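# Transfer 96-well plate from bench spot B1 to nest N1

## Task

Pick up the 96-well plate at bench spot B1 (the left spot, viewed from the arms' side) and set it on the raised nest N1 (on the right). It counts only if the plate lies flat within the nest's locating features, with well A1, the corner that is cut off, at the nest corner labelled A1. Then open the gripper and withdraw so the plate is left alone.

## Robot and tools

Robot: two arms, left_arm and right_arm, each ending in a parallel two-finger gripper. All poses share one scene frame: origin on the table top midway between the arms, +x out over the table, +z up, and left_arm sits toward +y. The arm names do not match image sides. Each gripper's fingers extend along its own +z and close along its own y. The reported end_effector_position is the point between the pads, roughly 1 cm short of the fingertips. Reported hand positions can be slightly wrong, worse at long reach, and motions usually finish a centimetre or more off the command, typically low.

Row format (used by every moving tool): one flat list of 16 numbers covering both arms, even when only one moves: left_arm x, y, z, qw, qx, qy, qz, opening, then right_arm the same 8. x, y, z are an absolute target for the gripper point in metres in the scene frame; the quaternion is an absolute target orientation, w first. Opening runs -1 (closed) to +1 (fully open, 0.094 m). An optional 12 extra numbers in [0, 1] scale each joint's stiffness, left_arm's 6 then right_arm's 6, base to gripper; they persist until changed. To keep an arm still, repeat its exact pose and quaternion from the most recent result, not drifted readings.

execute_actions(actions): a list of up to 15 actions; each action is a table of up to 15 rows, one row per 1/30 s step, and a short table repeats its last row to fill 15 steps. Every step the command is clipped to within 70 mm and 16 degrees of the measured pose, so a distant target needs several actions. Any target farther than 0.6 m from that gripper's current position along any of its own axes gets the action rejected for both arms; if the first action fails this or any action is malformed, nothing runs. An empty list just returns state and images.

move(target, speed, blocking): target is one 16-number row (absolute poses). Both grippers travel straight toward their targets and finish together, lasting 0.5 to 10 s (cut off at 10 s). speed is m/s, 0.002 to 0.5, default 0.25; rotation is capped at twice that in rad/s. Openings are applied at the start. Paths ignore obstacles and the other arm; actual hands lag, wander and may overshoot speed near full extension. Faster contact and targets placed deeper past contact mean harder pushes. blocking=false returns after 0.5 s while motion continues; then use wait(0) to poll or stop to brake; other moves and execute_actions are refused until the end appears.

wait(seconds): 0 to 10; arms hold their last command, returning early if a running move finishes. stop(): brakes the current move (needs braking room; fingers continue). zoom_image(camera, region): camera is cam_head_left, cam_head_right, cam_left_wrist or cam_right_wrist; region is [x0, y0, x1, y1] pixels from the top-left, at most 504 by 504. finished_scene(scene): integer scene number; ends the scene irreversibly and reports success, so only call it when the plate is placed and both grippers are clear.

Results: a state line per arm gives position and wxyz quaternion. "Hand target" is where the controller now drives each gripper. grip_measured is finger opening on the command scale (last Joint positions value is metres); each gripper reads up to about 1 mm off. Step readings list positions at some steps; HELD marks steps where that arm's command was restrained. A move adds a "move:" line with its ending (done, off_target, moving, held, fault), limits (paced = command clipped; held = some steps blocked, after which the arm may surge), and each gripper's distance from its target. "pose unreachable" means the clearance check altered or blocked that arm's command. FAULT lines mark arm stops; MOTOR HOT warns from 85 °C and OVER-TEMPERATURE FAULT at 100 °C drops the arm and whatever it carries, so avoid holding the plate longer than needed.

Gripping: to hold the plate, command an opening below grip_measured; about 0.03 under is firm, smaller margins are gentler. Pads exert roughly 50 to 62 N, less on thin parts. Very small commanded shifts (a few mm) may produce no motion.

Joint limits (rad): waist -2.880 to 2.880, shoulder 0.000 to 3.142, elbow 0.000 to 3.019, wrist pitch -1.693 to 1.571, wrist yaw -1.571 to 1.571, wrist roll -2.094 to 2.094.

Cameras: head images 672x504, wrist images 504x504 (fisheye), delivered in the order listed above. Calibration (intrinsics and T_world_to_cam) is given, but head cameras may be off by up to about 2.3 degrees and 9 mm, and wrist camera poses derive from joint readings.

Avoid: dropping the plate from any real height (a few mm on release is fine), knocking anything off the table, ramming or pressing the arms into each other, slamming into the nest or bench, and hard pushes. Loose objects can occasionally be nudged by outside disturbances; check before releasing.

Each tool is called after "Call:" as name(argument=value, ...) on one line, values as JSON.

## Session

Call:
execute_actions(actions=[])

Scene clock: 0.00 s.
left_arm: end_effector_position=(+0.3219, +0.7176, +0.3485) grip_measured=+1.000 end_effector_quat_wxyz=(-0.506, +0.590, -0.562, -0.282) | right_arm: end_effector_position=(+0.4293, +0.1323, +0.1350) grip_measured=+1.000 end_effector_quat_wxyz=(-0.388, +0.331, +0.805, +0.304)
Joint positions: left_arm=[ 0.876  1.141  0.961 -0.23  -0.601 -0.543  0.094] | right_arm=[ 0.72   1.995  1.59  -1.068 -1.028  1.41   0.094]
Joint velocities: left_arm=[ 0.005 -0.005  0.002 -0.002 -0.095  0.022  0.   ] | right_arm=[ 0.005  0.005  0.017  0.007 -0.066 -0.11   0.   ]
Hand target (left_arm): +0.325, +0.720, +0.362; -0.516, +0.589, -0.555, -0.281
Hand target (right_arm): +0.436, +0.137, +0.151; -0.379, +0.322, +0.808, +0.318
Joint stiffness scale: left_arm=[1. 1. 1. 1. 1. 1.] | right_arm=[1. 1. 1. 1. 1. 1.]

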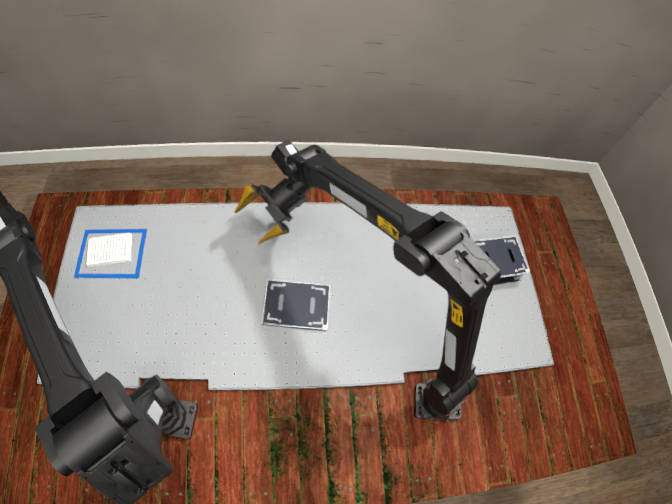

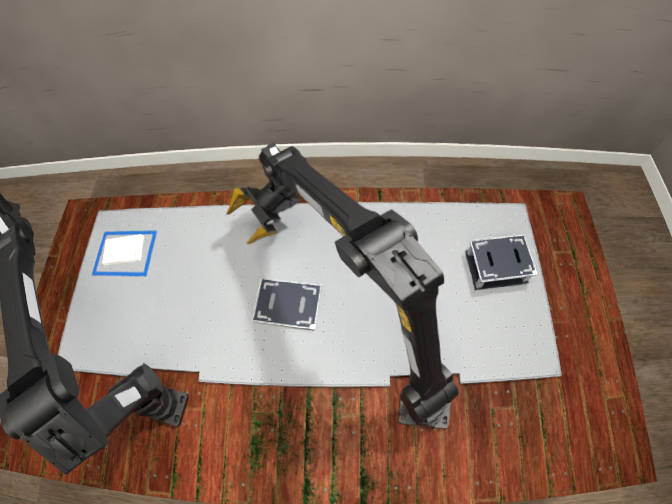

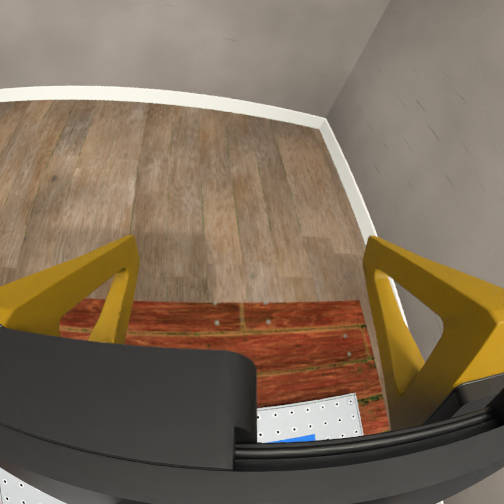

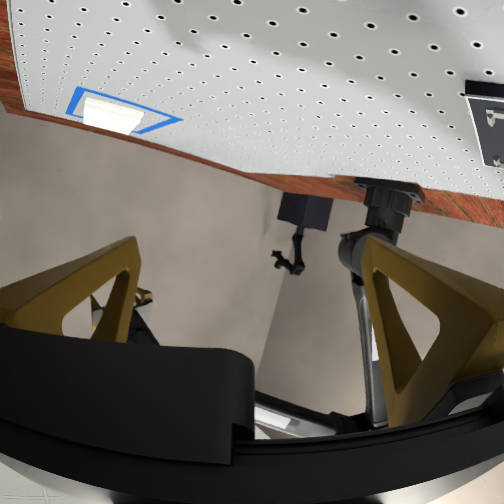

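Call:
zoom_image(camera="cam_head_left", region=[60, 210, 180, 300])

Call:
zoom_image(camera="cam_head_right", region=[440, 215, 560, 305])

Call:
zoom_image(camera="cam_head_left", region=[240, 260, 360, 350])

Region (60, 210, 180, 300) of cam_head_left's 672x504 image, scaled by 4.200, with more detail than that image has; it fills the top 378 rows of this view, and the rest is white.

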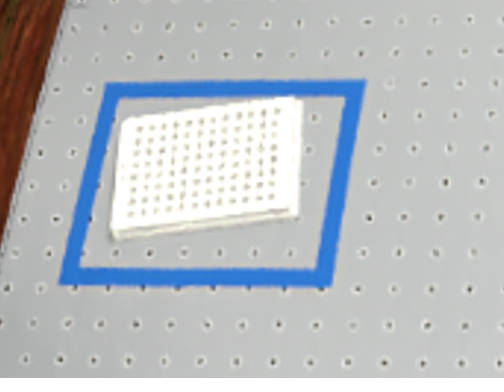

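Region (440, 215, 560, 305) of cam_head_right's 672x504 image, scaled by 4.200, with more detail than that image has; it fills the top 378 rows of this view, and the rest is white.

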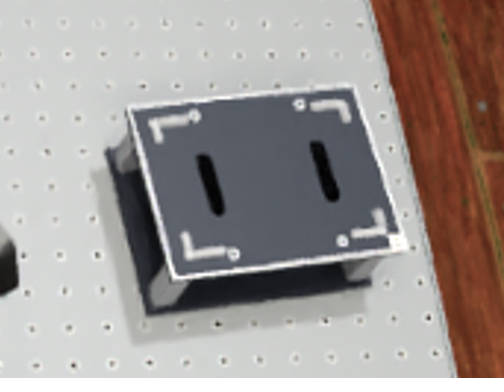

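Region (240, 260, 360, 350) of cam_head_left's 672x504 image, scaled by 4.200, with more detail than that image has; it fills the top 378 rows of this view, and the rest is white.

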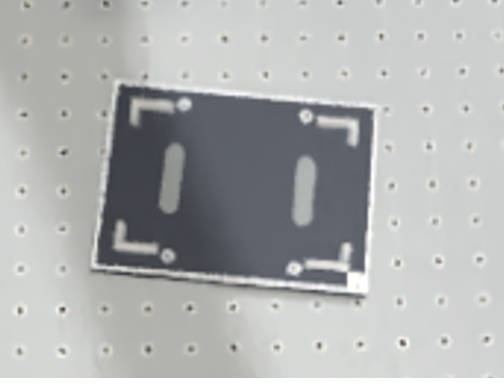

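Call:
move(target=[0.445,0.554,0.22,0,0.707,-0.707,0,1, 0.386,-0.525,0.30,0,0.707,0.707,0,1])

Scene clock: 14.83 s.
left_arm: end_effector_position=(+0.4280, +0.5501, +0.2086) grip_measured=+1.000 end_effector_quat_wxyz=(+0.007, +0.703, -0.711, -0.004) | right_arm: end_effector_position=(+0.3760, -0.5209, +0.2891) grip_measured=+1.000 end_effector_quat_wxyz=(-0.028, +0.710, +0.704, -0.006)
Joint positions: left_arm=[ 0.669  1.632  1.501 -1.455 -0.003 -1.091  0.094] | right_arm=[-0.346  1.488  1.543 -1.682 -0.005  1.088  0.094]
Joint velocities: left_arm=[-0.015 -0.005 -0.012 -0.002  0.007  0.081  0.   ] | right_arm=[-0.005 -0.015  0.012  0.002 -0.022 -0.037  0.   ]
Hand target (left_arm): +0.442, +0.551, +0.219; -0.002, +0.705, -0.709, +0.001
Hand target (right_arm): +0.384, -0.526, +0.304; -0.012, +0.706, +0.708, -0.001
Off the commanded pose (left_arm): 0.021 m, 1 deg.
Off the commanded pose (right_arm): 0.015 m, 3 deg.
Joint stiffness scale: left_arm=[1. 1. 1. 1. 1. 1.] | right_arm=[1. 1. 1. 1. 1. 1.]
joint sent to its limit (right arm) — the command would take joint 4 (wrist pitch) past its lower limit, so that joint was sent only as far as its limit.
move: off_target (left_arm, right_arm)
camera_calibration (this result's frames):
cam_left_wrist: T_world_to_cam=[[0.999815, -0.00990696, -0.016512, -0.418245], [0.0016278, -0.810945, 0.58512, 0.330213], [-0.0191871, -0.585039, -0.810778, 0.62493], [0, 0, 0, 1]] pos_world=[0.42962, 0.629249, 0.30656]
cam_right_wrist: T_world_to_cam=[[-0.99902, 0.00383792, 0.044103, 0.368874], [0.0298075, 0.794886, 0.606026, 0.232711], [-0.032731, 0.606747, -0.794221, 0.682337], [0, 0, 0, 1]] pos_world=[0.38391, -0.6004, 0.384629]

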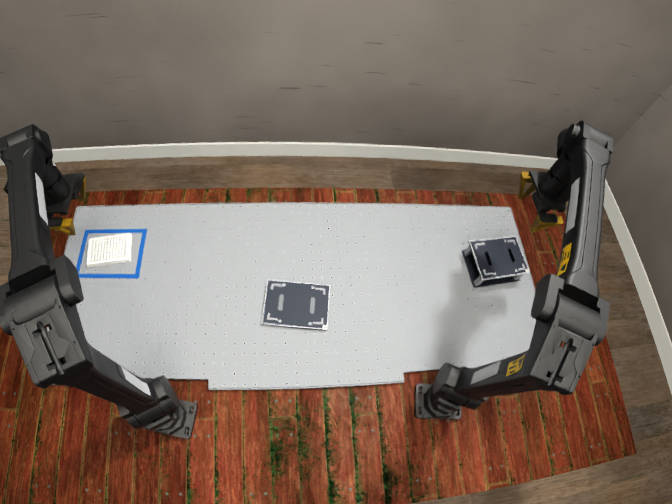

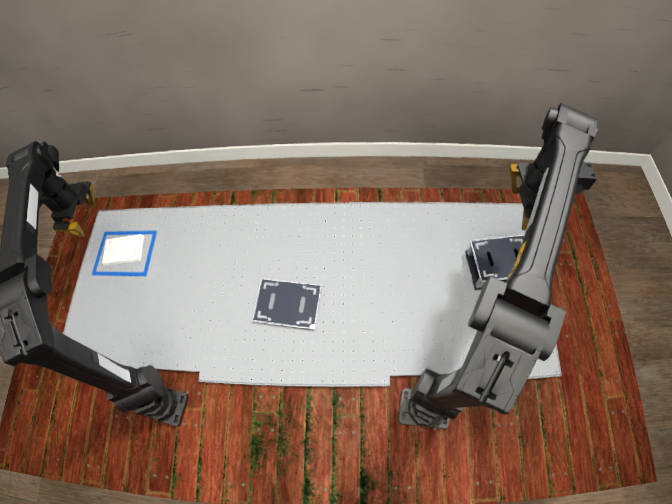

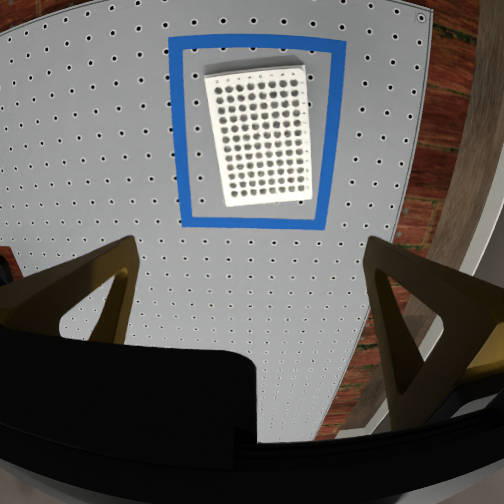

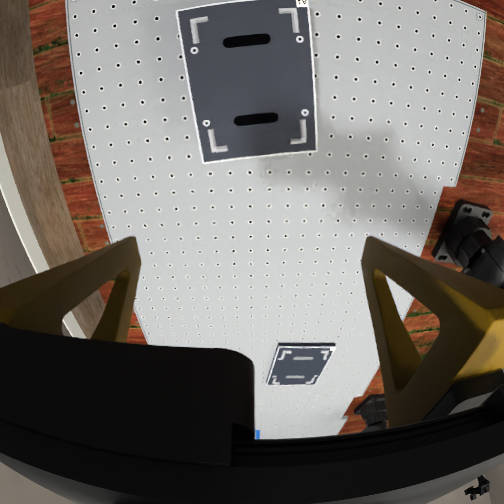

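Call:
zoom_image(camera="cam_left_wrist", region=[160, 30, 360, 230])

Call:
zoom_image(camera="cam_right_wrist", region=[160, 0, 340, 180])

Region (160, 30, 360, 230) of cam_left_wrist's 504x504 image, scaled by 2.520, with more detail than that image has.

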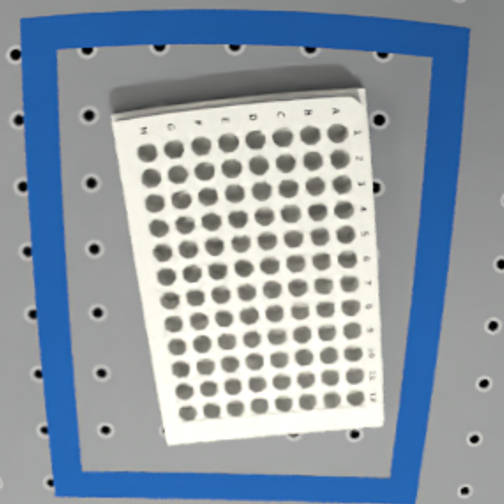

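Region (160, 0, 340, 180) of cam_right_wrist's 504x504 image, scaled by 2.800, with more detail than that image has.

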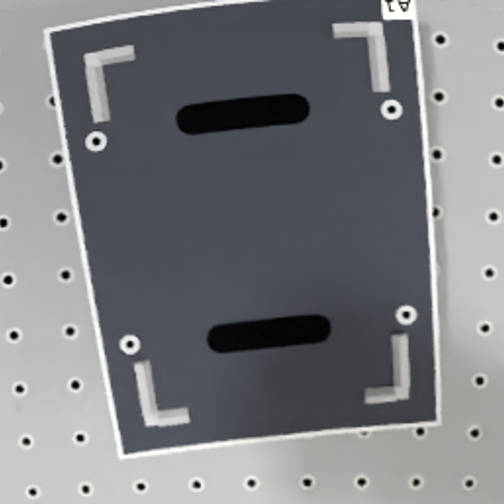

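Call:
move(target=[0.446,0.549,0.09,0,0.743,-0.669,0,1, 0.386,-0.525,0.26,0,0.707,0.707,0,1], speed=0.15)

Scene clock: 31.93 s.
left_arm: end_effector_position=(+0.4410, +0.5526, +0.0970) grip_measured=+1.000 end_effector_quat_wxyz=(-0.002, +0.741, -0.671, -0.001) | right_arm: end_effector_position=(+0.3834, -0.5256, +0.2550) grip_measured=+1.000 end_effector_quat_wxyz=(-0.011, +0.710, +0.704, -0.002)
Joint positions: left_arm=[ 0.662  1.729  1.323 -1.161 -0.003 -1.208  0.094] | right_arm=[-0.346  1.488  1.455 -1.559 -0.002  1.088  0.094]
Joint velocities: left_arm=[-0.005 -0.005  0.027 -0.007 -0.022  0.037  0.   ] | right_arm=[-0.005  0.005 -0.002 -0.002  0.037 -0.051  0.   ]
Hand target (left_arm): +0.445, +0.548, +0.090; -0.000, +0.743, -0.669, -0.000
Hand target (right_arm): +0.385, -0.525, +0.260; +0.000, +0.707, +0.707, -0.000
Off the commanded pose (left_arm): 0.009 m, 0 deg.
Off the commanded pose (right_arm): 0.006 m, 1 deg.
Joint stiffness scale: left_arm=[1. 1. 1. 1. 1. 1.] | right_arm=[1. 1. 1. 1. 1. 1.]
move: done
camera_calibration (this result's frames):
cam_left_wrist: T_world_to_cam=[[0.995001, 0.0998594, 0.00120597, -0.493292], [0.080786, -0.811935, 0.578131, 0.363827], [0.058711, -0.575143, -0.815943, 0.496879], [0, 0, 0, 1]] pos_world=[0.432261, 0.630441, 0.19568]
cam_right_wrist: T_world_to_cam=[[-0.999869, 0.00389184, 0.0157083, 0.385385], [0.0124294, 0.806283, 0.591399, 0.273231], [-0.0103637, 0.591517, -0.806226, 0.644763], [0, 0, 0, 1]] pos_world=[0.388621, -0.603189, 0.352183]

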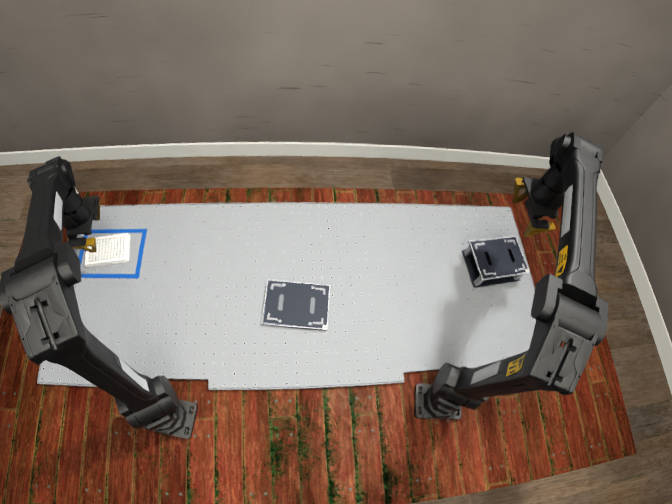

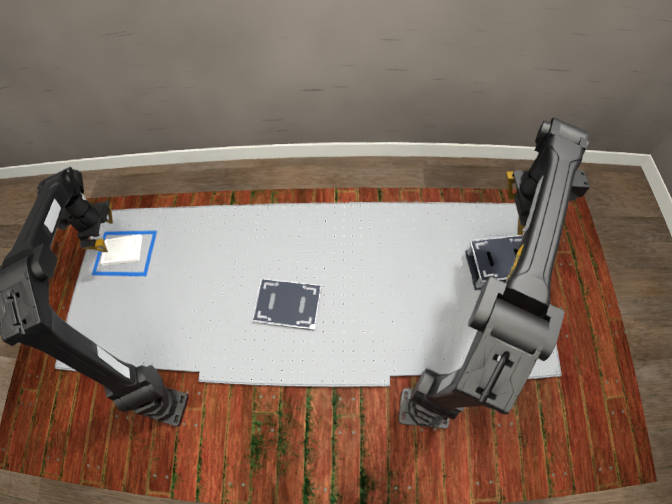

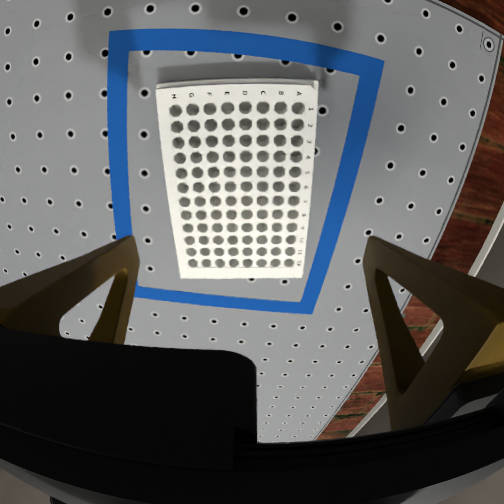

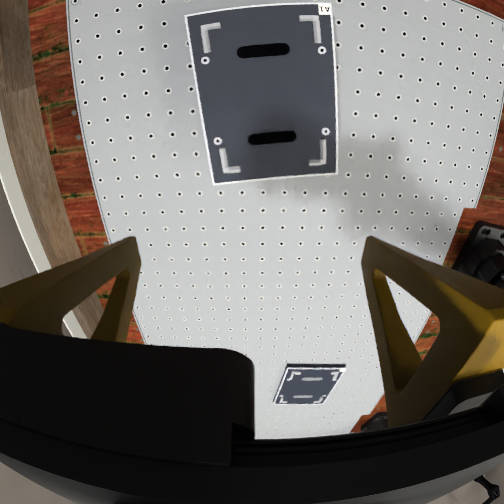

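Call:
move(target=[0.436,0.546,0.04,0,0.743,-0.669,0,1, 0.386,-0.525,0.26,0,0.707,0.707,0,1], speed=0.06)

Scene clock: 35.83 s.
left_arm: end_effector_position=(+0.4345, +0.5493, +0.0520) grip_measured=+1.000 end_effector_quat_wxyz=(-0.007, +0.742, -0.671, +0.001) | right_arm: end_effector_position=(+0.3834, -0.5256, +0.2550) grip_measured=+1.000 end_effector_quat_wxyz=(-0.011, +0.710, +0.704, -0.002)
Joint positions: left_arm=[ 0.662  1.759  1.232 -1.03  -0.003 -1.21   0.094] | right_arm=[-0.346  1.488  1.455 -1.559 -0.002  1.088  0.094]
Joint velocities: left_arm=[-0.005  0.005 -0.007 -0.012 -0.007  0.066  0.   ] | right_arm=[-0.005 -0.015  0.007 -0.007  0.066 -0.037  0.   ]
Hand target (left_arm): +0.435, +0.546, +0.040; +0.000, +0.743, -0.669, -0.000
Hand target (right_arm): +0.386, -0.525, +0.260; +0.000, +0.707, +0.707, -0.000
Off the commanded pose (left_arm): 0.013 m, 1 deg.
Off the commanded pose (right_arm): 0.006 m, 1 deg.
Joint stiffness scale: left_arm=[1. 1. 1. 1. 1. 1.] | right_arm=[1. 1. 1. 1. 1. 1.]
move: off_target (left_arm)
camera_calibration (this result's frames):
cam_left_wrist: T_world_to_cam=[[0.994753, 0.101729, 0.0108523, -0.487857], [0.0770134, -0.814424, 0.575137, 0.390938], [0.0673467, -0.571283, -0.817985, 0.45286], [0, 0, 0, 1]] pos_world=[0.424691, 0.62673, 0.150884]
cam_right_wrist: T_world_to_cam=[[-0.999869, 0.00389184, 0.0157083, 0.385385], [0.0124294, 0.806283, 0.591399, 0.273231], [-0.0103637, 0.591517, -0.806226, 0.644763], [0, 0, 0, 1]] pos_world=[0.388621, -0.603189, 0.352183]

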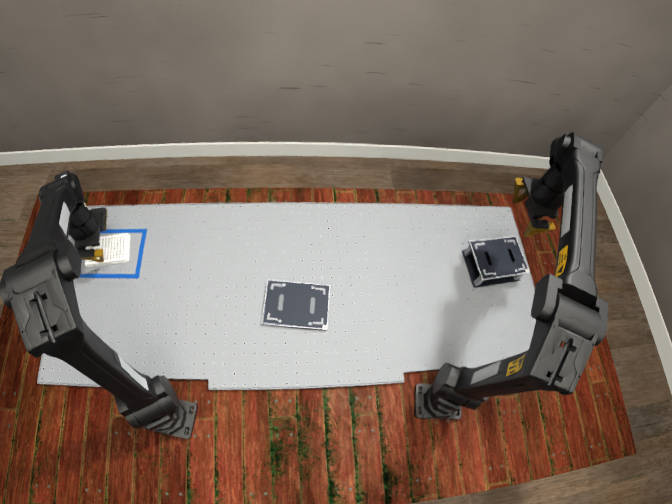

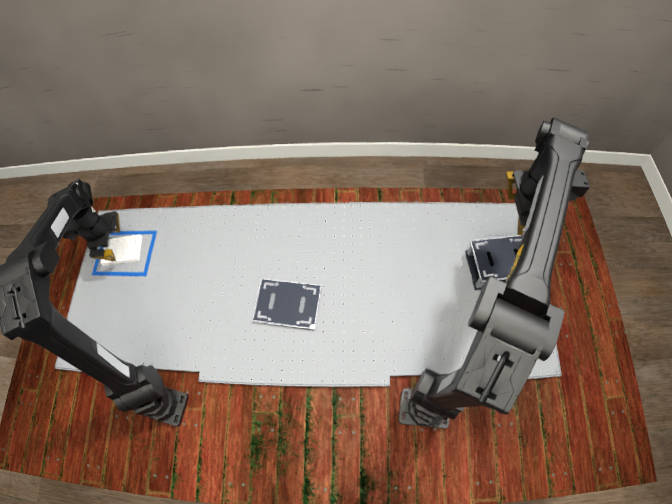

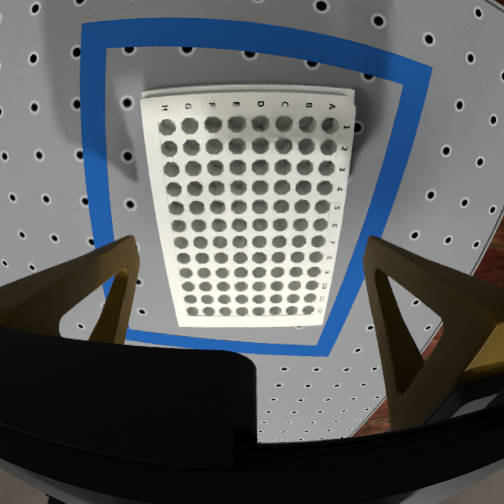

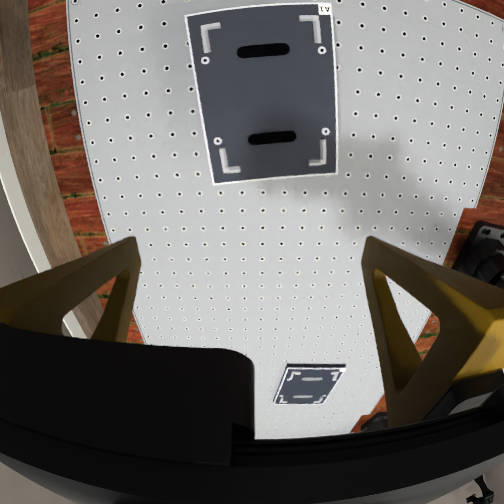

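Call:
move(target=[0.434,0.546,0.008,0,0.743,-0.669,0,1, 0.386,-0.525,0.26,0,0.707,0.707,0,1], speed=0.03)

Scene clock: 39.70 s.
left_arm: end_effector_position=(+0.4348, +0.5495, +0.0221) grip_measured=+1.000 end_effector_quat_wxyz=(-0.009, +0.742, -0.671, +0.002) | right_arm: end_effector_position=(+0.3834, -0.5256, +0.2550) grip_measured=+1.000 end_effector_quat_wxyz=(-0.011, +0.710, +0.704, -0.002)
Joint positions: left_arm=[ 0.662  1.799  1.198 -0.95  -0.003 -1.21   0.094] | right_arm=[-0.346  1.488  1.455 -1.559 -0.002  1.088  0.094]
Joint velocities: left_arm=[-0.015 -0.005 -0.002 -0.007 -0.007  0.022  0.   ] | right_arm=[-0.015  0.005 -0.012 -0.012 -0.022  0.007  0.   ]
Hand target (left_arm): +0.433, +0.546, +0.008; -0.000, +0.743, -0.669, +0.000
Hand target (right_arm): +0.386, -0.525, +0.260; +0.000, +0.707, +0.707, -0.000
Off the commanded pose (left_arm): 0.015 m, 1 deg.
Off the commanded pose (right_arm): 0.006 m, 1 deg.
Joint stiffness scale: left_arm=[1. 1. 1. 1. 1. 1.] | right_arm=[1. 1. 1. 1. 1. 1.]
move: off_target (left_arm)
camera_calibration (this result's frames):
cam_left_wrist: T_world_to_cam=[[0.994689, 0.101698, 0.01585, -0.487902], [0.0742675, -0.815791, 0.573558, 0.410215], [0.0712598, -0.569335, -0.819011, 0.425709], [0, 0, 0, 1]] pos_world=[0.424509, 0.626639, 0.121112]
cam_right_wrist: T_world_to_cam=[[-0.999869, 0.00389184, 0.0157083, 0.385385], [0.0124294, 0.806283, 0.591399, 0.273231], [-0.0103637, 0.591517, -0.806226, 0.644763], [0, 0, 0, 1]] pos_world=[0.388621, -0.603189, 0.352183]

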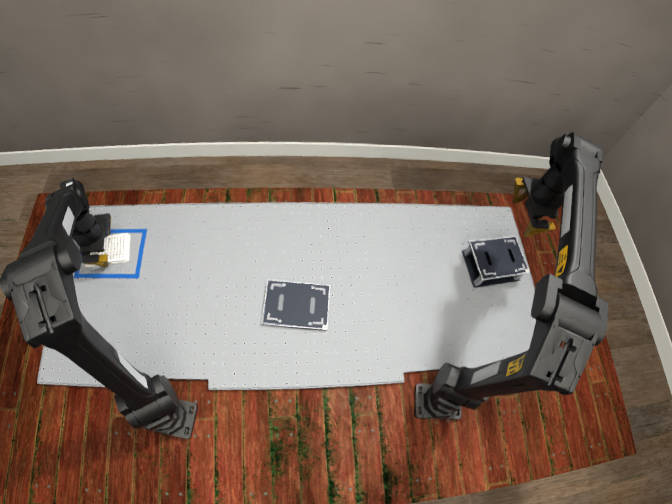

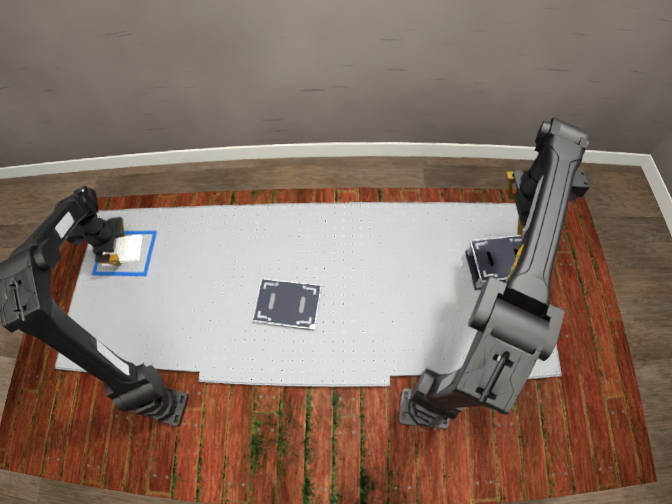

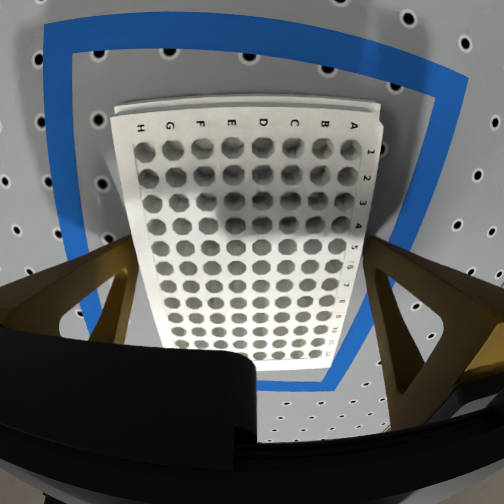

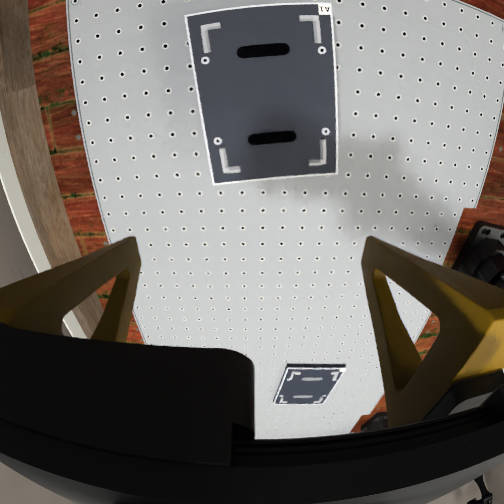

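Call:
move(target=[0.433,0.540,-0.002,0,0.743,-0.669,0,1, 0.386,-0.525,0.26,0,0.707,0.707,0,1], speed=0.02)

Scene clock: 44.03 s.
left_arm: end_effector_position=(+0.4347, +0.5494, +0.0209) grip_measured=+1.000 end_effector_quat_wxyz=(-0.011, +0.743, -0.670, +0.003) | right_arm: end_effector_position=(+0.3834, -0.5256, +0.2550) grip_measured=+1.000 end_effector_quat_wxyz=(-0.011, +0.710, +0.704, -0.002)
Joint positions: left_arm=[ 0.662  1.799  1.194 -0.943 -0.003 -1.212  0.094] | right_arm=[-0.346  1.488  1.455 -1.559 -0.002  1.088  0.094]
Joint velocities: left_arm=[-0.005 -0.005 -0.002 -0.022 -0.022  0.007  0.   ] | right_arm=[-0.005  0.005  0.032 -0.007 -0.081  0.007  0.   ]
Hand target (left_arm): +0.432, +0.540, -0.001; +0.000, +0.743, -0.669, -0.000
Hand target (right_arm): +0.386, -0.525, +0.260; +0.000, +0.707, +0.707, -0.000
Off the commanded pose (left_arm): 0.025 m, 1 deg.
Off the commanded pose (right_arm): 0.006 m, 1 deg.
Joint stiffness scale: left_arm=[1. 1. 1. 1. 1. 1.] | right_arm=[1. 1. 1. 1. 1. 1.]
move: off_target (left_arm)
camera_calibration (this result's frames):
cam_left_wrist: T_world_to_cam=[[0.994406, 0.103951, 0.0187292, -0.488987], [0.0745541, -0.816377, 0.572686, 0.411088], [0.0748212, -0.568086, -0.819561, 0.422501], [0, 0, 0, 1]] pos_world=[0.423991, 0.62645, 0.12]
cam_right_wrist: T_world_to_cam=[[-0.999869, 0.00389184, 0.0157083, 0.385385], [0.0124294, 0.806283, 0.591399, 0.273231], [-0.0103637, 0.591517, -0.806226, 0.644763], [0, 0, 0, 1]] pos_world=[0.388621, -0.603189, 0.352183]

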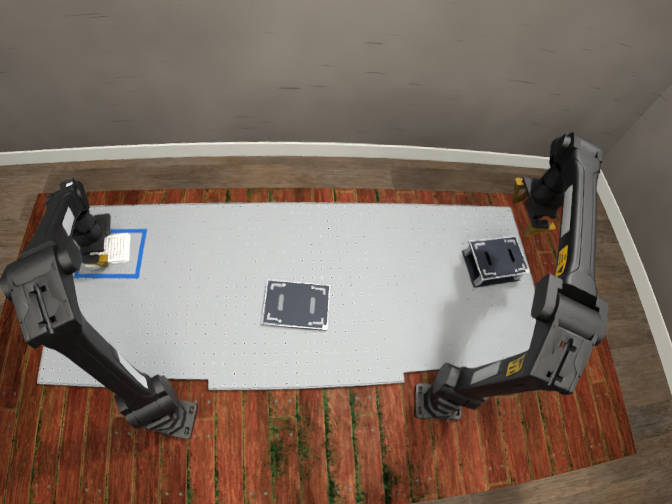

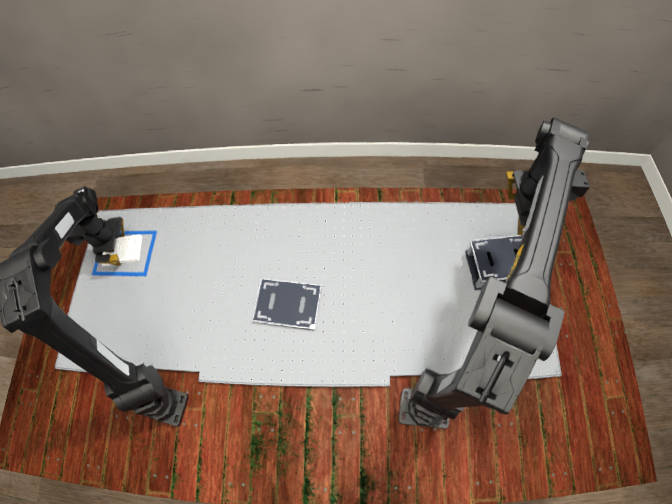

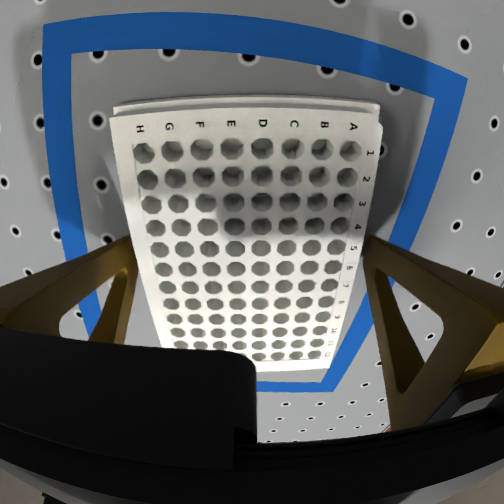

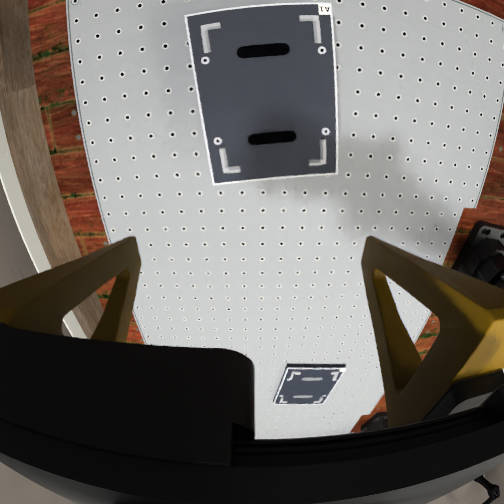

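Call:
move(target=[0.4347,0.5494,0.020,0,0.743,-0.669,0,0.76, 0.386,-0.525,0.26,0,0.707,0.707,0,1], speed=0.02)

Scene clock: 47.07 s.
left_arm: end_effector_position=(+0.4327, +0.5485, +0.0214) grip_measured=+0.776 end_effector_quat_wxyz=(-0.007, +0.743, -0.670, +0.001) | right_arm: end_effector_position=(+0.3834, -0.5256, +0.2550) grip_measured=+1.000 end_effector_quat_wxyz=(-0.011, +0.710, +0.704, -0.002)
Joint positions: left_arm=[ 0.662  1.798  1.194 -0.953 -0.003 -1.212  0.083] | right_arm=[-0.346  1.488  1.455 -1.559 -0.002  1.088  0.094]
Joint velocities: left_arm=[-0.005 -0.005 -0.002 -0.002  0.022  0.051  0.   ] | right_arm=[-0.015 -0.005 -0.012 -0.017 -0.051  0.007  0.   ]
Hand target (left_arm): +0.435, +0.549, +0.020; -0.000, +0.743, -0.669, +0.000
Hand target (right_arm): +0.386, -0.525, +0.260; +0.000, +0.707, +0.707, -0.000
Off the commanded pose (left_arm): 0.003 m, 1 deg.
Off the commanded pose (right_arm): 0.006 m, 1 deg.
Joint stiffness scale: left_arm=[1. 1. 1. 1. 1. 1.] | right_arm=[1. 1. 1. 1. 1. 1.]
move: done
camera_calibration (this result's frames):
cam_left_wrist: T_world_to_cam=[[0.994517, 0.104006, 0.0108691, -0.486828], [0.0788658, -0.814231, 0.57516, 0.407047], [0.06867, -0.571149, -0.817969, 0.426803], [0, 0, 0, 1]] pos_world=[0.422748, 0.625831, 0.120286]
cam_right_wrist: T_world_to_cam=[[-0.999869, 0.00389184, 0.0157083, 0.385385], [0.0124294, 0.806283, 0.591399, 0.273231], [-0.0103637, 0.591517, -0.806226, 0.644763], [0, 0, 0, 1]] pos_world=[0.388621, -0.603189, 0.352183]

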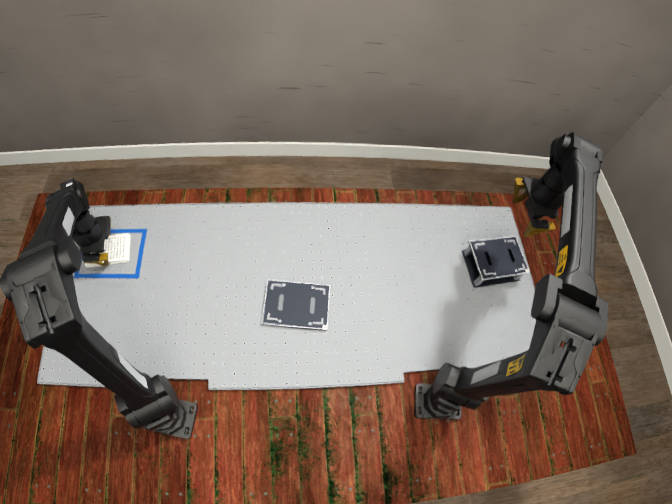

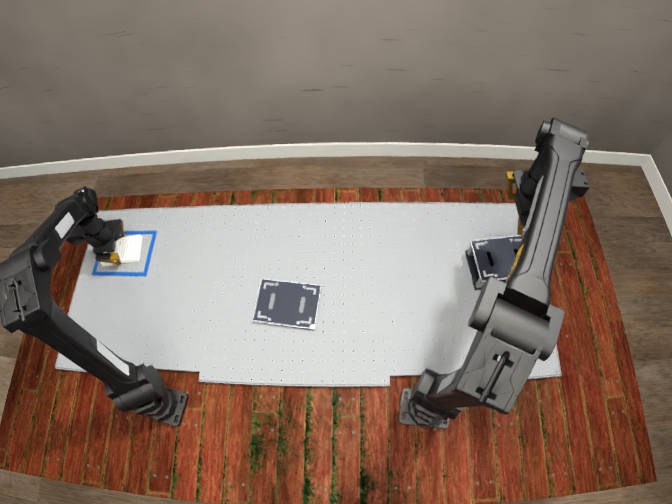

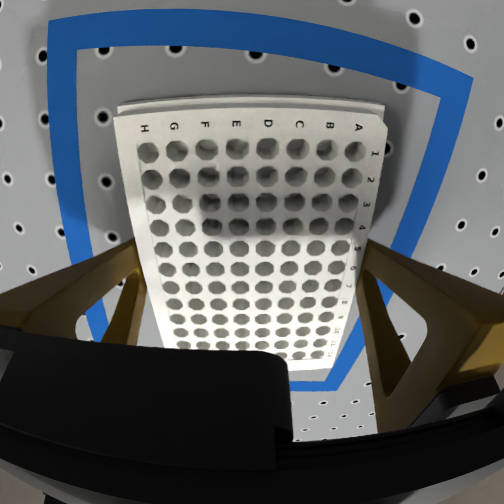

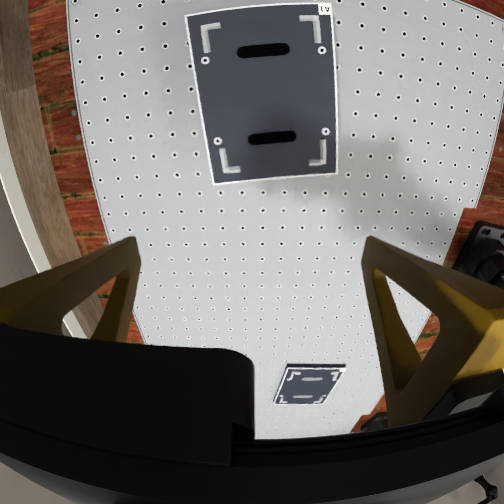

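Call:
move(target=[0.4347,0.5494,0.12,0,0.743,-0.669,0,0.74, 0.386,-0.525,0.26,0,0.707,0.707,0,1], speed=0.08)

Call:
move(target=[0.32,-0.10,0.12,0,0,-1,0,0.74, 0.386,-0.525,0.26,0,0.707,0.707,0,1], speed=0.2)

Call:
move(target=[0.32,-0.10,0.035,0,0,-1,0,0.74, 0.386,-0.525,0.26,0,0.707,0.707,0,1], speed=0.05)

Scene clock: 53.03 s.
left_arm: end_effector_position=(+0.4216, +0.5429, +0.0993) grip_measured=+0.769 end_effector_quat_wxyz=(+0.020, +0.742, -0.670, -0.009) | right_arm: end_effector_position=(+0.3834, -0.5256, +0.2550) grip_measured=+1.000 end_effector_quat_wxyz=(-0.011, +0.710, +0.704, -0.002)
Joint positions: left_arm=[ 0.662  1.703  1.294 -1.206 -0.003 -1.212  0.083] | right_arm=[-0.346  1.488  1.455 -1.559 -0.002  1.088  0.094]
Joint velocities: left_arm=[-0.015  0.005 -0.002 -0.007 -0.007  0.022 -0.001] | right_arm=[-0.005 -0.005  0.002  0.012  0.037 -0.007  0.   ]
Hand target (left_arm): +0.435, +0.549, +0.120; -0.000, +0.743, -0.669, +0.000
Hand target (right_arm): +0.386, -0.525, +0.260; +0.000, +0.707, +0.707, -0.000
Off the commanded pose (left_arm): 0.025 m, 3 deg.
Off the commanded pose (right_arm): 0.006 m, 1 deg.
Joint stiffness scale: left_arm=[1. 1. 1. 1. 1. 1.] | right_arm=[1. 1. 1. 1. 1. 1.]
move: off_target (left_arm)
camera_calibration (this result's frames):
cam_left_wrist: T_world_to_cam=[[0.993657, 0.103578, -0.0437853, -0.470074], [0.109345, -0.799055, 0.591232, 0.335906], [0.0262516, -0.592269, -0.805312, 0.516282], [0, 0, 0, 1]] pos_world=[0.416809, 0.622875, 0.196587]
cam_right_wrist: T_world_to_cam=[[-0.999869, 0.00389184, 0.0157083, 0.385385], [0.0124294, 0.806283, 0.591399, 0.273231], [-0.0103637, 0.591517, -0.806226, 0.644763], [0, 0, 0, 1]] pos_world=[0.388621, -0.603189, 0.352183]

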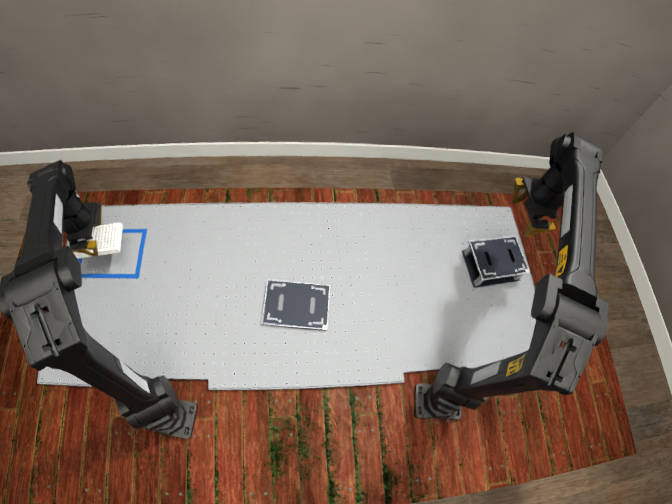

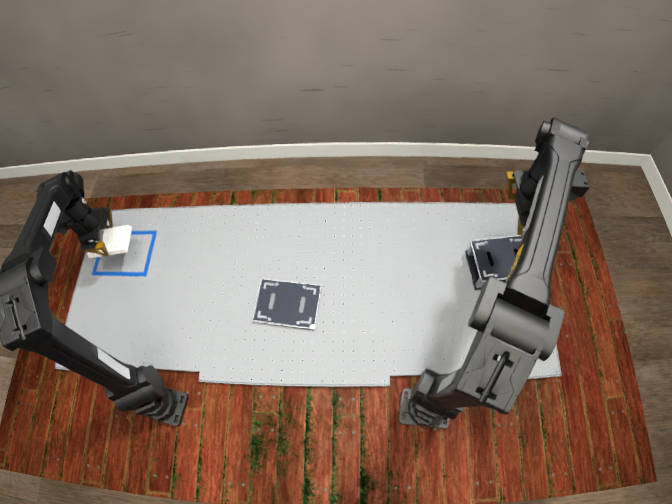

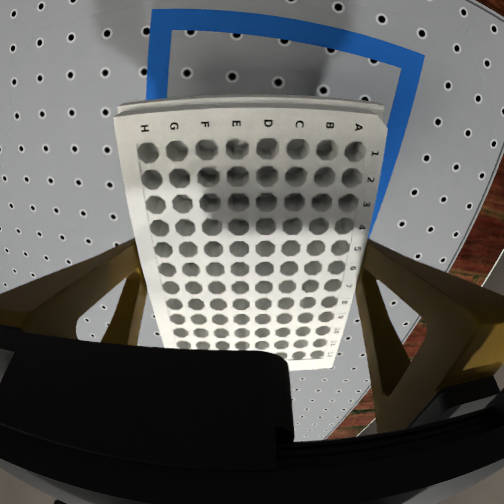

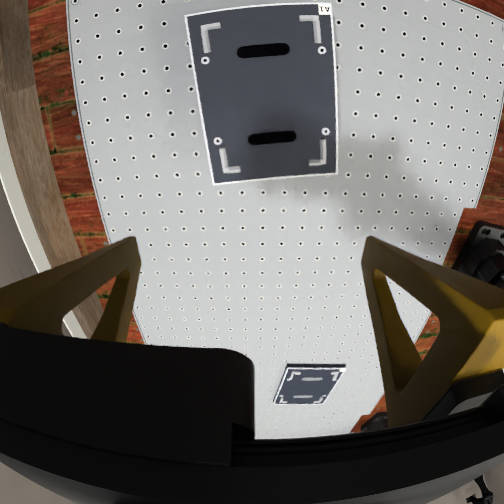

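action 0: the call puts the target (left_arm/x, left_arm/y, left_arm/z) 0.629 m from left_arm's end_effector_position in the last result along the gripper's own x axis as it stood there; a target may be at most 0.6 m away along each of those axes, so nothing of the call was run and nothing moved. Command a nearer target, and go on from there in a later call.

action 0: the call puts the target (left_arm/x, left_arm/y, left_arm/z) 0.628 m from left_arm's end_effector_position in the last result along the gripper's own x axis as it stood there; a target may be at most 0.6 m away along each of those axes, so nothing of the call was run and nothing moved. Command a nearer target, and go on from there in a later call.


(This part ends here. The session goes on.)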